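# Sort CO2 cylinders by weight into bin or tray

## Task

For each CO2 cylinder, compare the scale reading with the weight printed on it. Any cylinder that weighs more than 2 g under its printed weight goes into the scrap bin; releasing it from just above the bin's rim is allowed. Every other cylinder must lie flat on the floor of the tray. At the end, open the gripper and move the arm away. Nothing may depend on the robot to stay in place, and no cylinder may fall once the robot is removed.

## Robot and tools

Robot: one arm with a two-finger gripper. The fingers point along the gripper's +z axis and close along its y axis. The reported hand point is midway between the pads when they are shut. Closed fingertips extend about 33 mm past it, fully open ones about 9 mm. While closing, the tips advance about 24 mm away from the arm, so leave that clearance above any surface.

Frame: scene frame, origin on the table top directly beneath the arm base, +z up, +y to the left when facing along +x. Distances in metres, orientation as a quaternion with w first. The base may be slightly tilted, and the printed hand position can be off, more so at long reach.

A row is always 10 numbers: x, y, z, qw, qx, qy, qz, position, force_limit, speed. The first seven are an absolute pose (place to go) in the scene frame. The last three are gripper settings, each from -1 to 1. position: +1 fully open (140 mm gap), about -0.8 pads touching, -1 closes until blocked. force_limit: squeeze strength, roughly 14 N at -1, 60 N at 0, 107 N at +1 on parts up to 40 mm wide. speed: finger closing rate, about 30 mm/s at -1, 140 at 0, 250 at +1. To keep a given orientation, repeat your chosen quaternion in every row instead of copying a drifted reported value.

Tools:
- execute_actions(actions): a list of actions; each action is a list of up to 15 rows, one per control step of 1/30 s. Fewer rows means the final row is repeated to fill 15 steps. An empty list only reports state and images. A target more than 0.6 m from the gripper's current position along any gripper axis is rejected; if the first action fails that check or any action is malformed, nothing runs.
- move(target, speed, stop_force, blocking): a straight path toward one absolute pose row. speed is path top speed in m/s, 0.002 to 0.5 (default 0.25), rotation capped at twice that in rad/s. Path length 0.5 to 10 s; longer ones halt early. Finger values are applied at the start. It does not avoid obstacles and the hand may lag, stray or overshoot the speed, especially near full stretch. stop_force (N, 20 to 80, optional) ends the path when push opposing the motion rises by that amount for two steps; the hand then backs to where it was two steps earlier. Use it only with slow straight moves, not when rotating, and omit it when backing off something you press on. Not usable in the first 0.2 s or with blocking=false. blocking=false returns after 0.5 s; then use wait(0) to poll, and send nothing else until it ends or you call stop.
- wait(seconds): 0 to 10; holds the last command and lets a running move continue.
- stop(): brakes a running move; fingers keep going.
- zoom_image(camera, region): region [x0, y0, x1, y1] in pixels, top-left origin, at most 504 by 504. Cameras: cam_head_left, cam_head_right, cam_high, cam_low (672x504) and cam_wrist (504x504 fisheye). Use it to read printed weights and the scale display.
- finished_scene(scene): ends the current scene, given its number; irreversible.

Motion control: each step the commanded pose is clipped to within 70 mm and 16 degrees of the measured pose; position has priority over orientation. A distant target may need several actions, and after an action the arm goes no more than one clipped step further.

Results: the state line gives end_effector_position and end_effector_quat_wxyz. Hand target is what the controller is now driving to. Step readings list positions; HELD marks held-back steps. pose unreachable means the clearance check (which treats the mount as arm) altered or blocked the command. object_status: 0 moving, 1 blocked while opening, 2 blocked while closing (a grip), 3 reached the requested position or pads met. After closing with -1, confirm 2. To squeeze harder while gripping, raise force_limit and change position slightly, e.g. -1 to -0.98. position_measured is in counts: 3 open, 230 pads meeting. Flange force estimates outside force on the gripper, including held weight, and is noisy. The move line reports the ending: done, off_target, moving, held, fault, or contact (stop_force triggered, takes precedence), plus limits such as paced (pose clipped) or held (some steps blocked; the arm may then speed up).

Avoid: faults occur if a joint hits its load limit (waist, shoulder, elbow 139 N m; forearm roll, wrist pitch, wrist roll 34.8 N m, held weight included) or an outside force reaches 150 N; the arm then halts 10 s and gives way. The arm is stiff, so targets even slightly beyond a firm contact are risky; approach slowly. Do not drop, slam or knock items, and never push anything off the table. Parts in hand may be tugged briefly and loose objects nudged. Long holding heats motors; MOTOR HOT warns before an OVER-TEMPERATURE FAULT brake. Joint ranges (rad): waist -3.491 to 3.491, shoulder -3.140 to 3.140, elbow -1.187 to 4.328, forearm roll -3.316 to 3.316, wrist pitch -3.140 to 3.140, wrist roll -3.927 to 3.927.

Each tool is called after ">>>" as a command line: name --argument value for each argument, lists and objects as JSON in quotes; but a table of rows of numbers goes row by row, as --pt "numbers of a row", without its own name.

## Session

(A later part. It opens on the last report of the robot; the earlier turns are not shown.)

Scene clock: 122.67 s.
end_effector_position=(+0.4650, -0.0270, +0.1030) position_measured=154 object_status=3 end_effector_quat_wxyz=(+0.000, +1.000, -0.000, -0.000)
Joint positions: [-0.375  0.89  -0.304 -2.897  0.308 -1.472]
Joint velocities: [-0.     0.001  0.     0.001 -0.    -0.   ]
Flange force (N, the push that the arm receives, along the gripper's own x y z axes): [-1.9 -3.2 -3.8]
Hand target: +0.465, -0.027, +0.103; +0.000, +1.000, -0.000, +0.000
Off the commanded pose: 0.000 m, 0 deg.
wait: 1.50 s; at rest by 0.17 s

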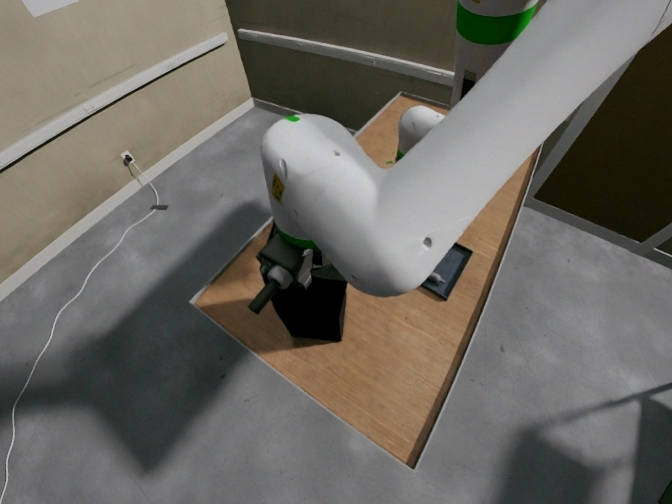

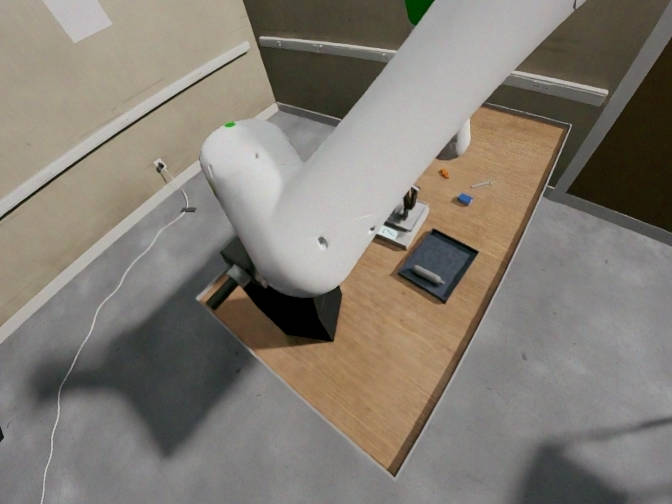

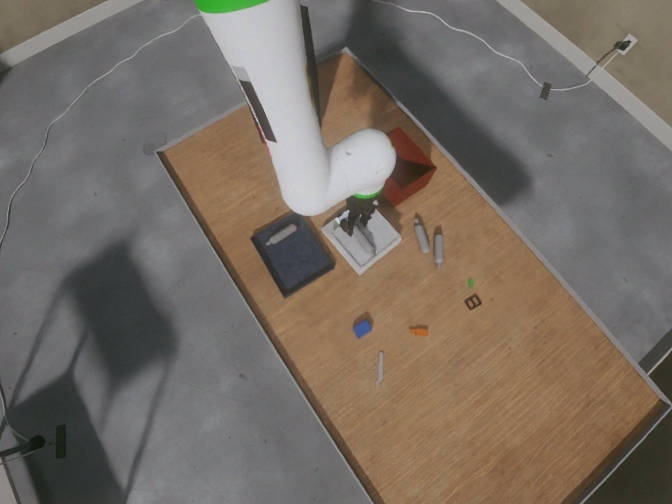

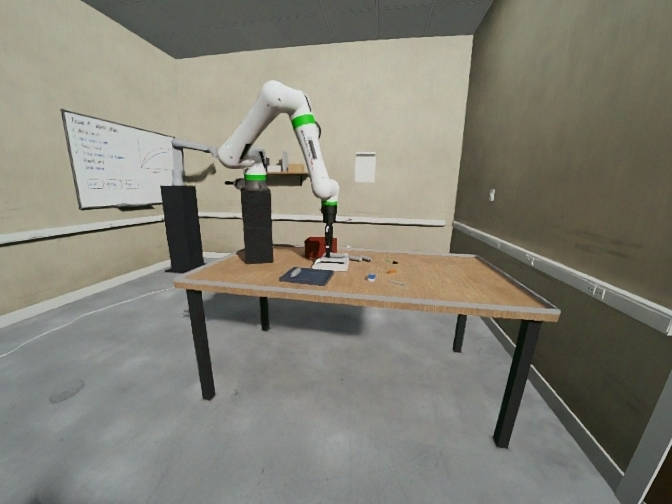

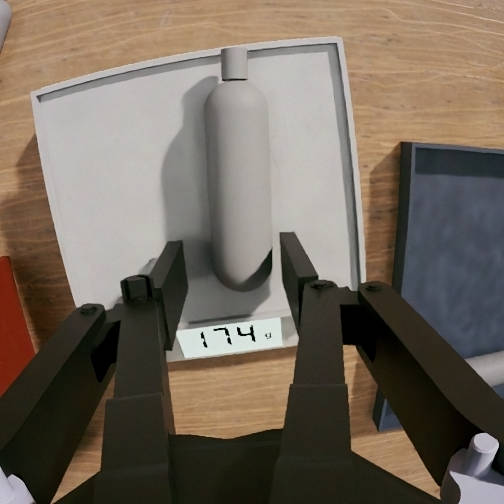

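>>> execute_actions --actions '[[[0.485,-0.03,0.103,0,1,0,0,-0.2,-0.3,0],[0.505,-0.03,0.103,0,1,0,0,-0.2,-0.3,0]],[[0.505,-0.03,0.103,0,1,0,0,-1,-0.3,0]],[[0.505,-0.03,0.103,0,1,0,0,-1,-0.3,0]],[[0.505,-0.03,0.15,0,1,0,0,-1,-0.3,0]]]'

>>> move --target '[0.385,-0.238,0.13,0,0.707,0.707,0,-1,-0.3,0]' --speed 0.4

>>> move --target '[0.385,-0.238,0.047,0,0.707,0.707,0,-1,-0.3,0]' --speed 0.07

>>> execute_actions --actions '[[[0.385,-0.238,0.047,0,0.707,0.707,0,-0.3,-0.3,0]],[[0.385,-0.238,0.1,0,0.707,0.707,0,-0.3,-0.3,0]],[[0.42,-0.2,0.15,0,0.707,0.707,0,-0.3,-0.3,0]]]'

>>> move --target '[0.66,0.1,0.16,0,0.309,0.951,0,-0.1,0,0]' --speed 0.4

>>> move --target '[0.669,0.167,0.075,0,0.309,0.951,0,-0.1,0,0]'

Scene clock: 134.57 s.
end_effector_position=(+0.5051, -0.0299, +0.1499) position_measured=188 object_status=2 end_effector_quat_wxyz=(-0.000, +1.000, +0.000, -0.000)
Joint positions: [-0.35   0.811 -0.253 -2.963  0.438 -1.425]
Joint velocities: [ 0.    -0.002 -0.     0.    -0.     0.   ]
Flange force (N, the push that the arm receives, along the gripper's own x y z axes): [-3.7 -2.0 -6.4]
Flange force at the end of the 1st action (N, along the gripper's axes at the end of the call): [1.2 -3.4 -0.9]
Flange force at the end of the 2nd action (N, along the gripper's axes at the end of the call): [-2.4 -0.7 -3.3]
Flange force at the end of the 3rd action (N, along the gripper's axes at the end of the call): [-2.1 -3.1 -4.4]
Hand target: +0.505, -0.030, +0.150; -0.000, +1.000, +0.000, +0.000
Off the commanded pose: 0.000 m, 0 deg.
Step readings (end_effector_position; steps 1 to 15: 1st action; 16 to 30: 2nd action; 31 to 45: 3rd action; 46 to 60: 4th action):
0: (+0.4650, -0.0270, +0.1030)
1: (+0.4651, -0.0270, +0.1030)
2: (+0.4670, -0.0273, +0.1030)
4: (+0.4801, -0.0287, +0.1035)
8: (+0.5037, -0.0297, +0.1037)
15: (+0.5050, -0.0299, +0.1029)
16: (+0.5050, -0.0299, +0.1029)
17: (+0.5050, -0.0299, +0.1029)
19: (+0.5050, -0.0299, +0.1029)
23: (+0.5050, -0.0300, +0.1030)
30: (+0.5050, -0.0300, +0.1030)
31: (+0.5050, -0.0300, +0.1030)
32: (+0.5050, -0.0300, +0.1030)
34: (+0.5050, -0.0300, +0.1030)
38: (+0.5050, -0.0300, +0.1030)
45: (+0.5050, -0.0300, +0.1030)
46: (+0.5051, -0.0300, +0.1032)
47: (+0.5049, -0.0301, +0.1049)
49: (+0.5054, -0.0300, +0.1158)
53: (+0.5055, -0.0297, +0.1447)
60: end_effector_position above

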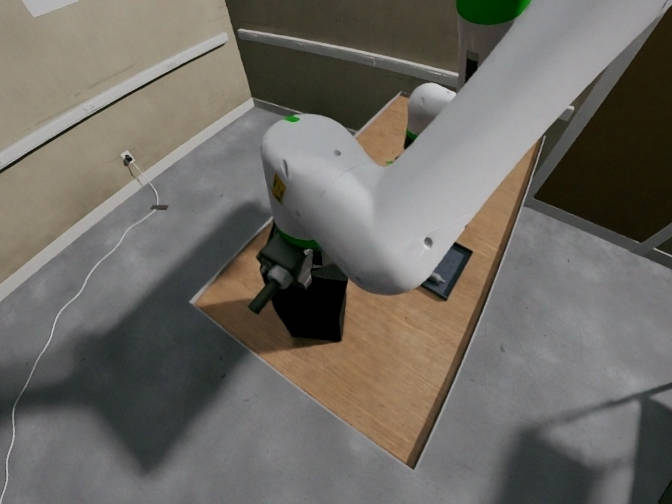

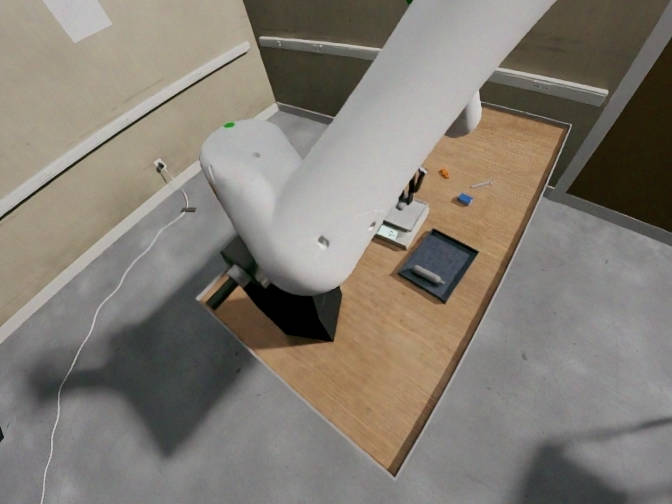

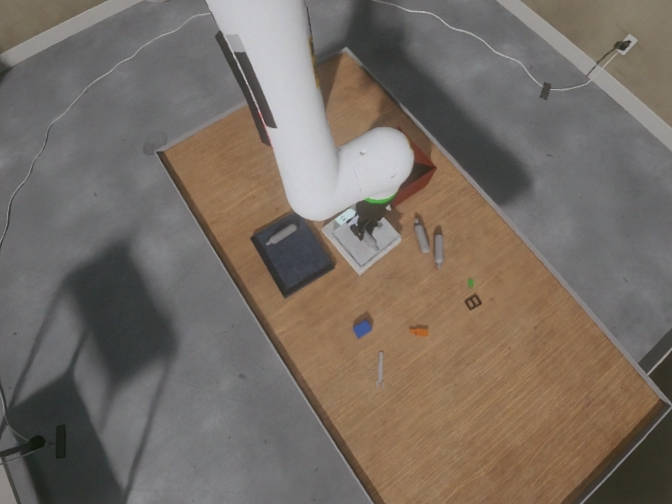

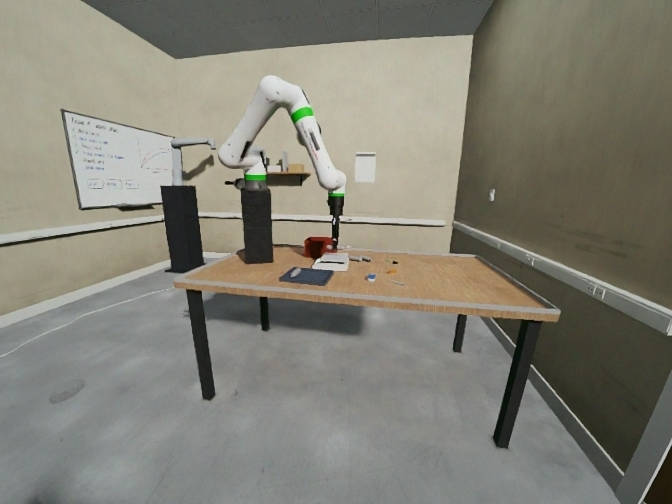

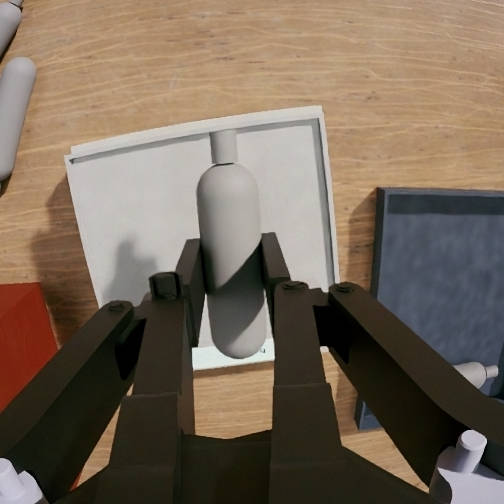

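Scene clock: 137.20 s.
end_effector_position=(+0.3855, -0.2377, +0.1301) position_measured=188 object_status=2 end_effector_quat_wxyz=(+0.000, +0.707, +0.707, +0.000)
Joint positions: [-0.885  0.769 -0.432 -3.043  0.269  0.746]
Joint velocities: [-0.004 -0.    -0.005 -0.017 -0.005  0.02 ]
Flange force (N, the push that the arm receives, along the gripper's own x y z axes): [4.5 1.6 0.3]
Hand target: +0.386, -0.238, +0.130; +0.000, +0.707, +0.707, +0.000
Off the commanded pose: 0.001 m, 0 deg.
move: done

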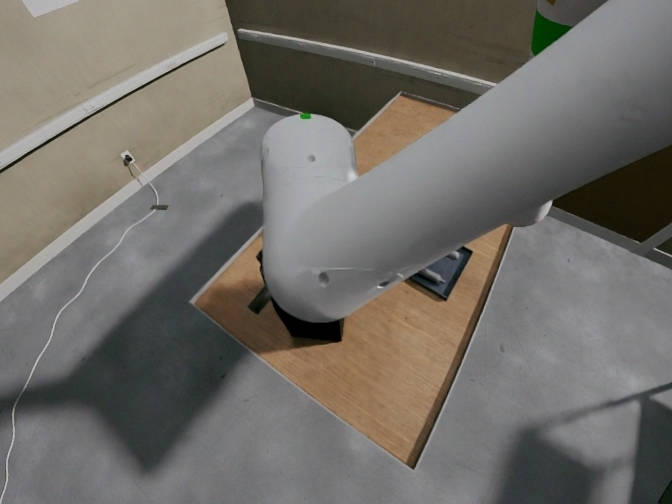

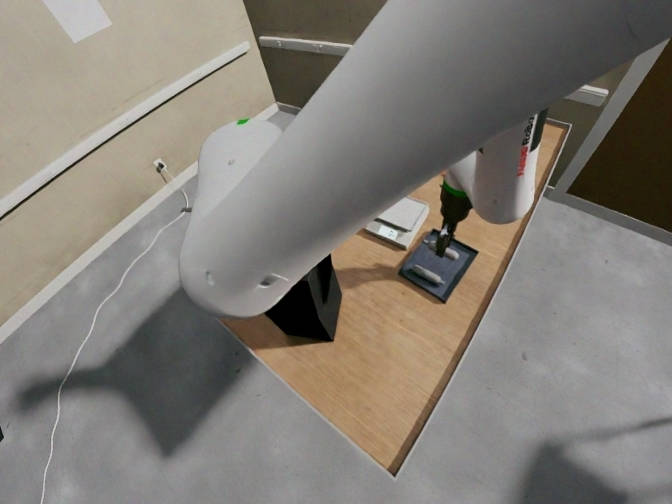

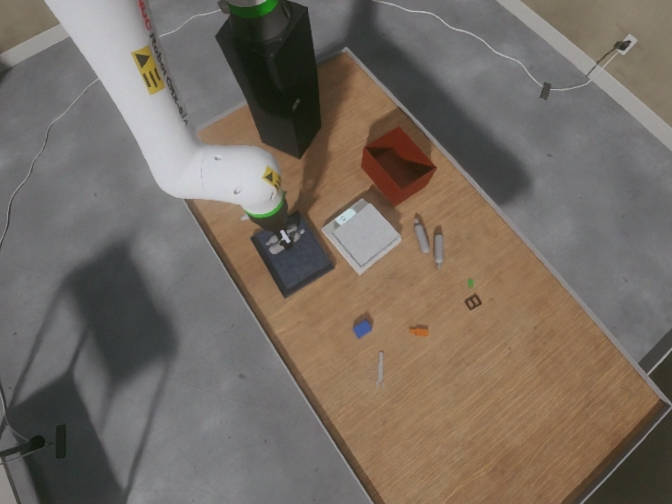

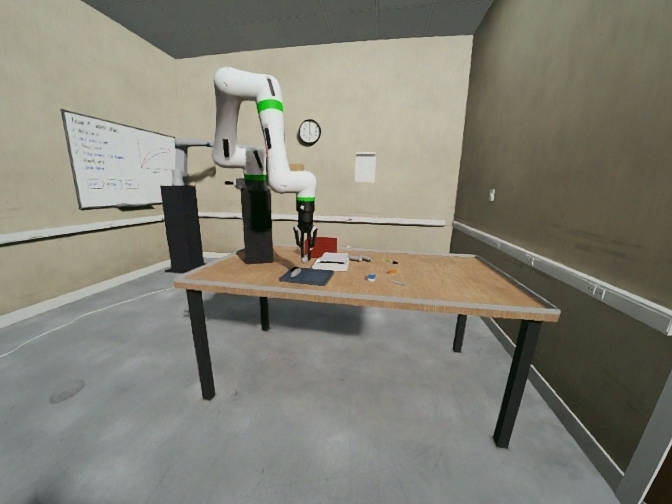

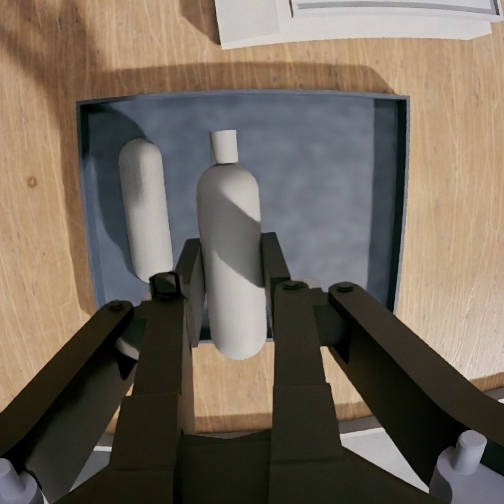

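Scene clock: 138.70 s.
end_effector_position=(+0.3848, -0.2380, +0.0471) position_measured=188 object_status=2 end_effector_quat_wxyz=(+0.000, +0.707, +0.707, -0.000)
Joint positions: [-0.889  0.985 -0.316 -2.984  0.169  0.689]
Joint velocities: [ 0.     0.001  0.001  0.001 -0.001 -0.002]
Flange force (N, the push that the arm receives, along the gripper's own x y z axes): [2.9 -0.4 -3.9]
Hand target: +0.385, -0.238, +0.047; -0.000, +0.707, +0.707, -0.000
Off the commanded pose: 0.000 m, 0 deg.
move: done

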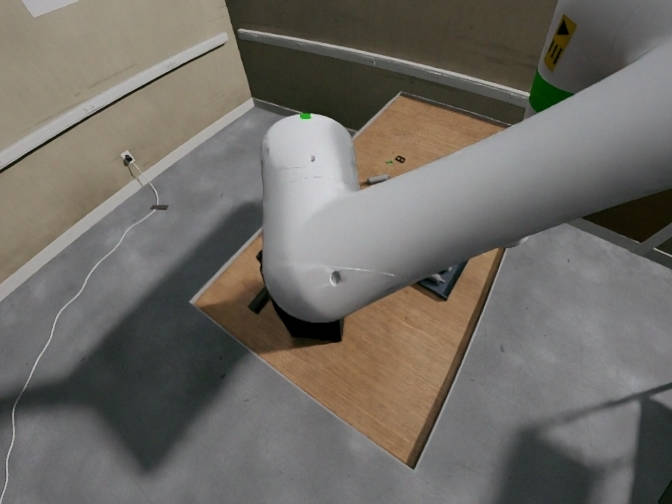

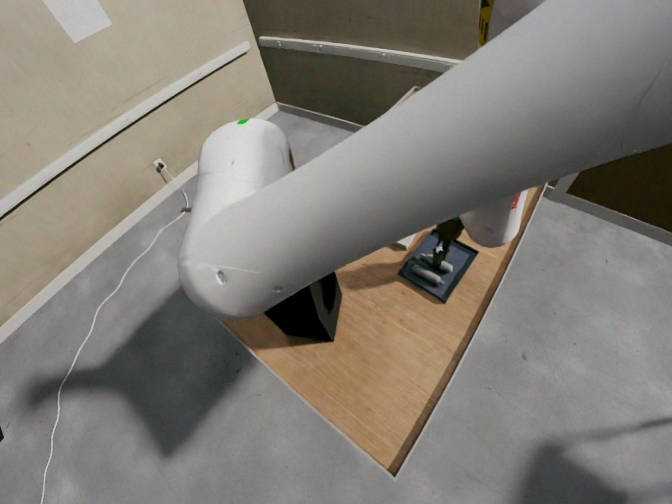

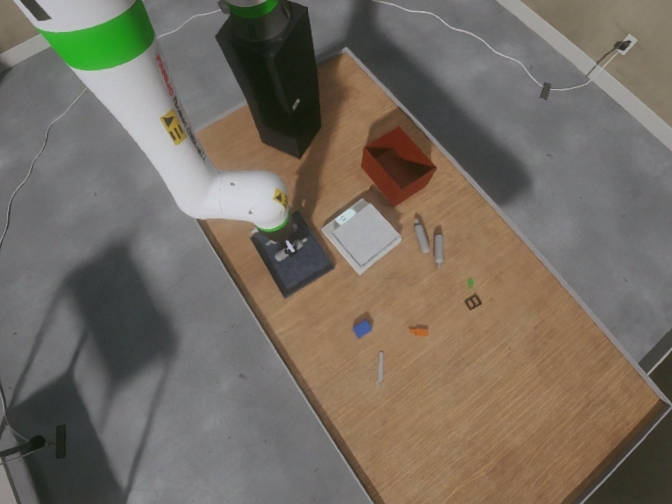

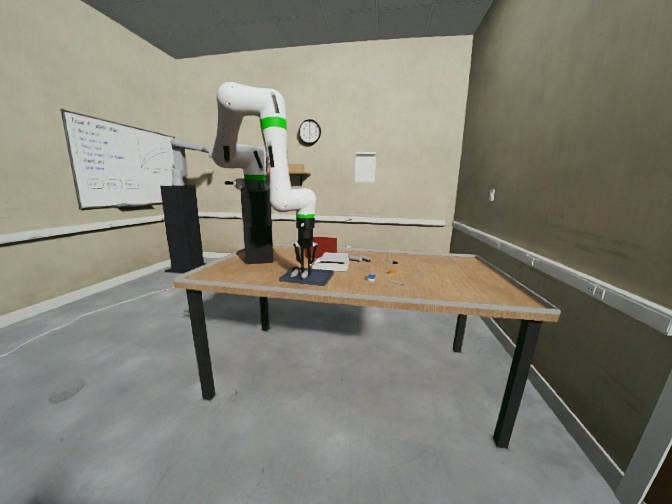

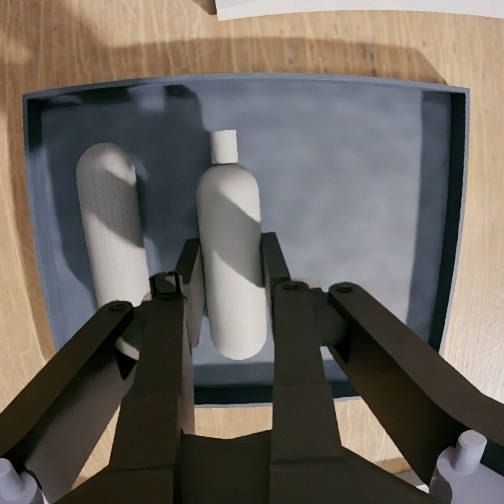

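Scene clock: 140.20 s.
end_effector_position=(+0.4198, -0.2001, +0.1499) position_measured=167 object_status=3 end_effector_quat_wxyz=(-0.000, +0.707, +0.707, +0.000)
Joint positions: [-0.766  0.735 -0.405 -3.024  0.334  0.61 ]
Joint velocities: [ 0.006 -0.002  0.006  0.012  0.008 -0.015]
Flange force (N, the push that the arm receives, along the gripper's own x y z axes): [2.9 1.4 -5.6]
Flange force at the end of the 1st action (N, along the gripper's axes at the end of the call): [1.9 -1.9 -6.5]
Flange force at the end of the 2nd action (N, along the gripper's axes at the end of the call): [-0.1 0.3 -7.7]
Hand target: +0.420, -0.200, +0.150; -0.000, +0.707, +0.707, -0.000
Off the commanded pose: 0.000 m, 0 deg.
Step readings (end_effector_position; steps 1 to 15: 1st action; 16 to 30: 2nd action; 31 to 45: 3rd action):
0: (+0.3848, -0.2380, +0.0471)
1: (+0.3848, -0.2380, +0.0470)
2: (+0.3849, -0.2380, +0.0470)
4: (+0.3850, -0.2380, +0.0470)
8: (+0.3850, -0.2380, +0.0470)
15: (+0.3850, -0.2380, +0.0470)
16: (+0.3850, -0.2380, +0.0471)
17: (+0.3851, -0.2380, +0.0487)
19: (+0.3854, -0.2382, +0.0587)
23: (+0.3856, -0.2378, +0.0900)
30: (+0.3850, -0.2380, +0.0999)
31: (+0.3851, -0.2380, +0.1001)
32: (+0.3863, -0.2367, +0.1018)
34: (+0.3947, -0.2279, +0.1122)
38: (+0.4155, -0.2029, +0.1423)
45: end_effector_position above

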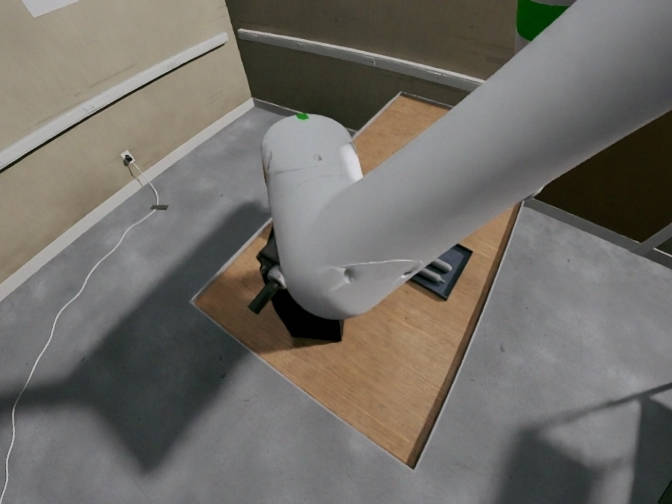

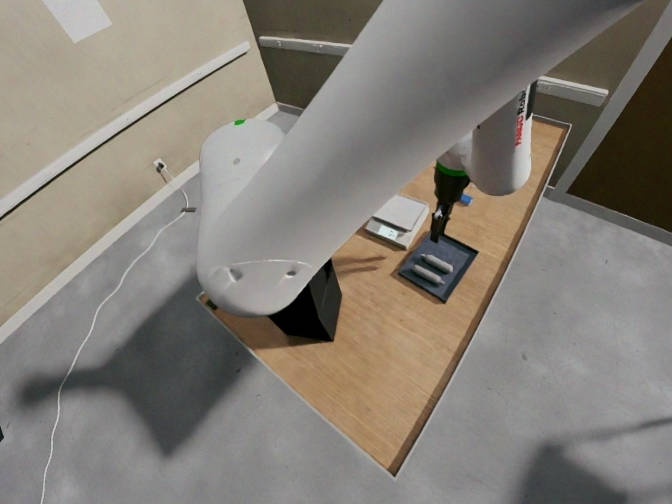

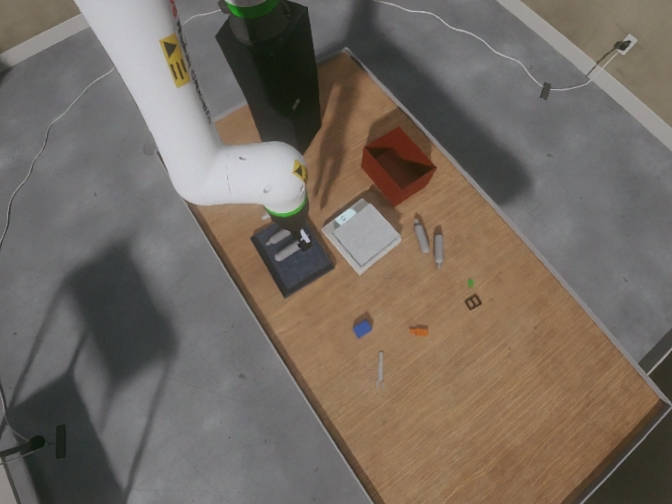

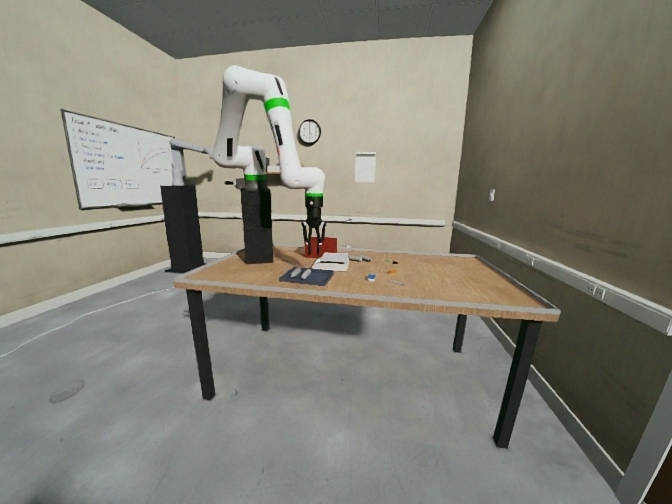

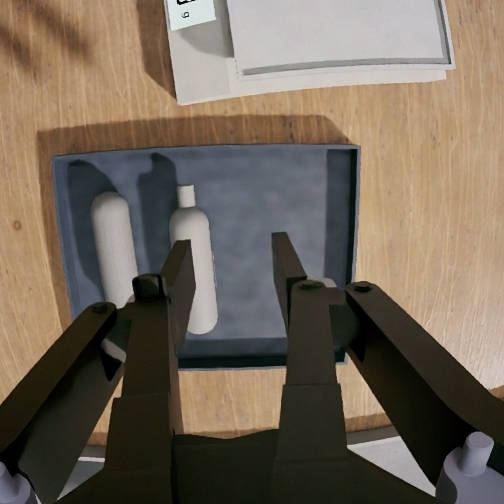

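Scene clock: 141.93 s.
end_effector_position=(+0.6593, +0.0997, +0.1595) position_measured=141 object_status=3 end_effector_quat_wxyz=(-0.000, +0.309, +0.951, -0.000)
Joint positions: [-0.079  1.035  0.275 -3.006  0.764  0.881]
Joint velocities: [ 0.     0.001  0.002 -0.     0.    -0.   ]
Flange force (N, the push that the arm receives, along the gripper's own x y z axes): [4.8 -5.5 -6.9]
Hand target: +0.659, +0.100, +0.159; -0.000, +0.309, +0.951, -0.000
Off the commanded pose: 0.001 m, 0 deg.
move: done

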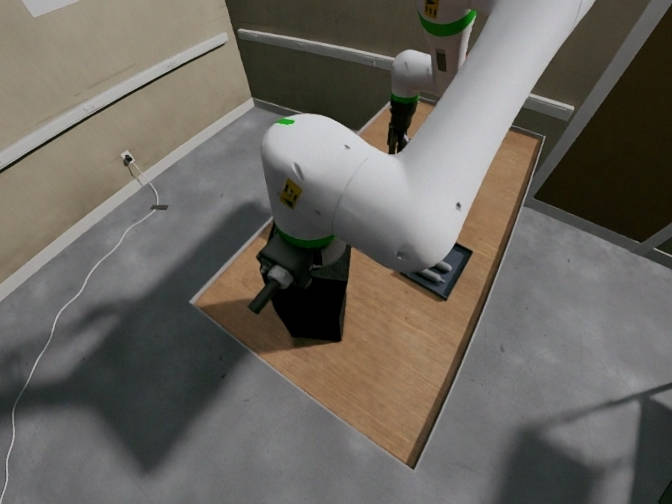

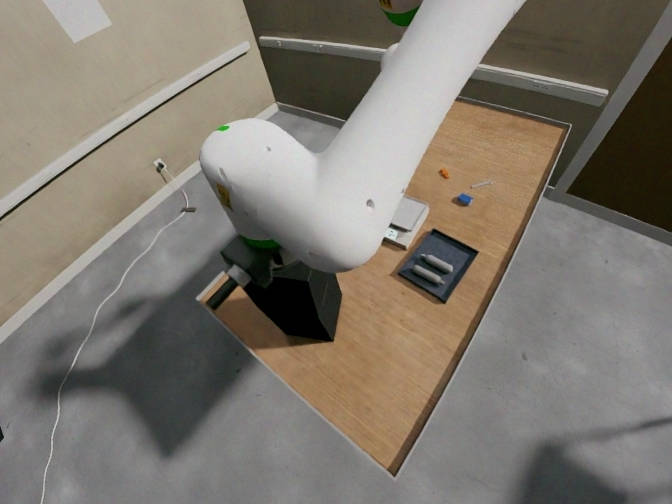

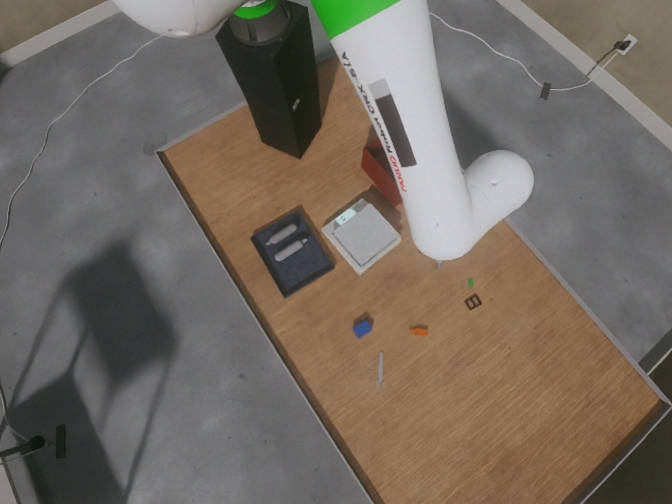

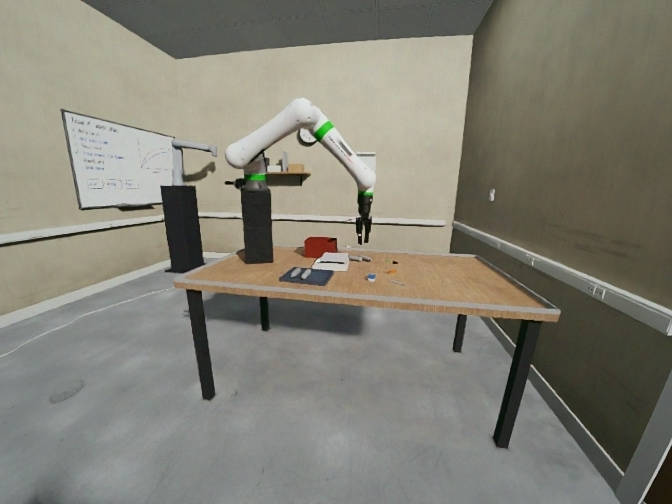

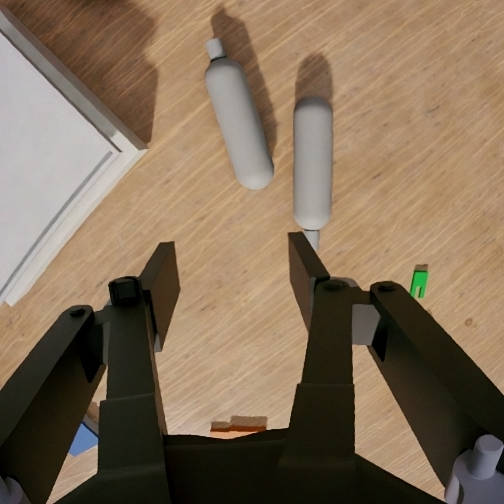

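Scene clock: 142.83 s.
end_effector_position=(+0.6688, +0.1669, +0.0750) position_measured=141 object_status=3 end_effector_quat_wxyz=(+0.000, +0.309, +0.951, -0.000)
Joint positions: [ 0.009  1.249  0.456 -2.997  0.74   0.783]
Joint velocities: [ 0.     0.001  0.001 -0.     0.001 -0.   ]
Flange force (N, the push that the arm receives, along the gripper's own x y z axes): [3.5 -3.2 -5.3]
Hand target: +0.669, +0.167, +0.075; -0.000, +0.309, +0.951, -0.000
Off the commanded pose: 0.000 m, 0 deg.
move: done

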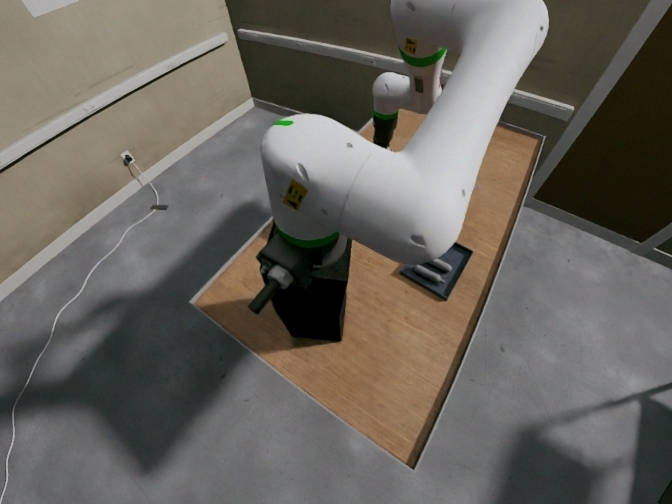

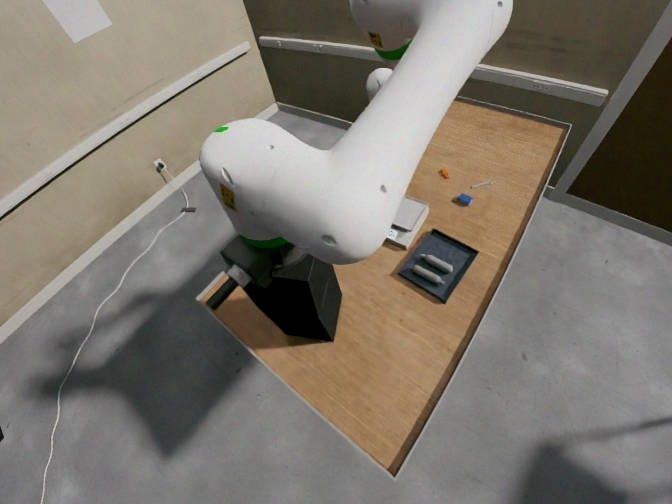

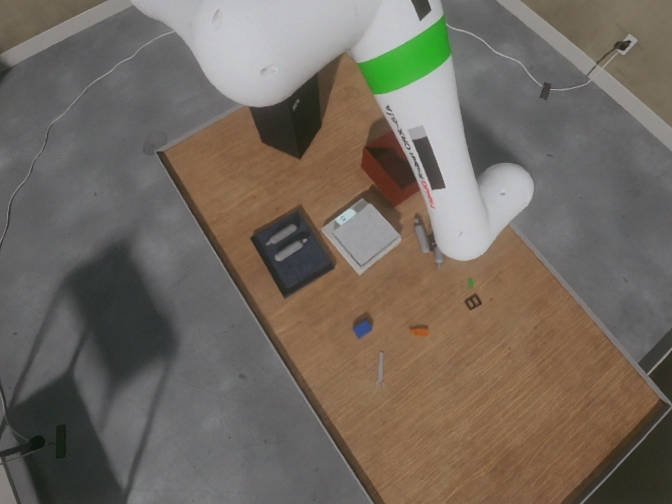

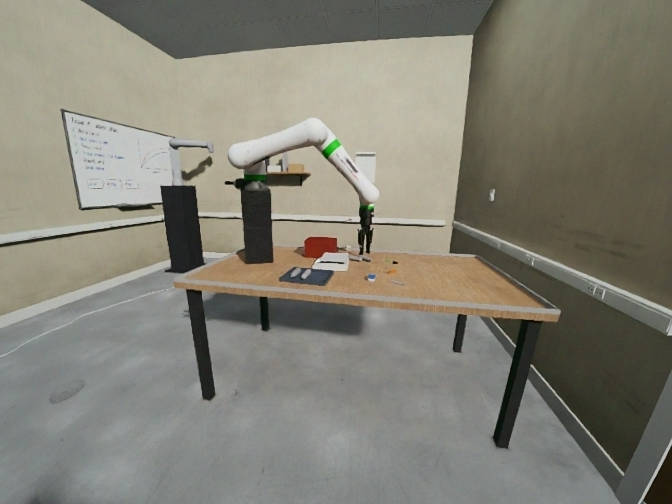

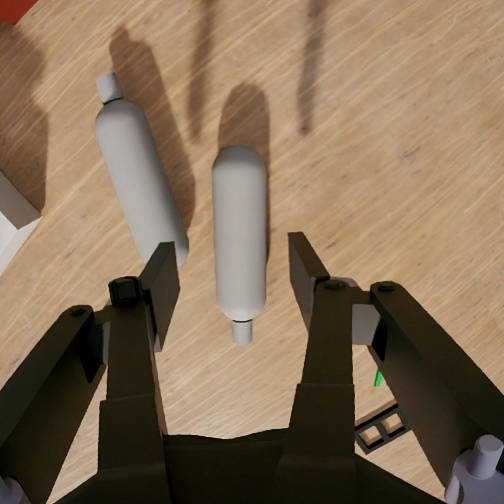

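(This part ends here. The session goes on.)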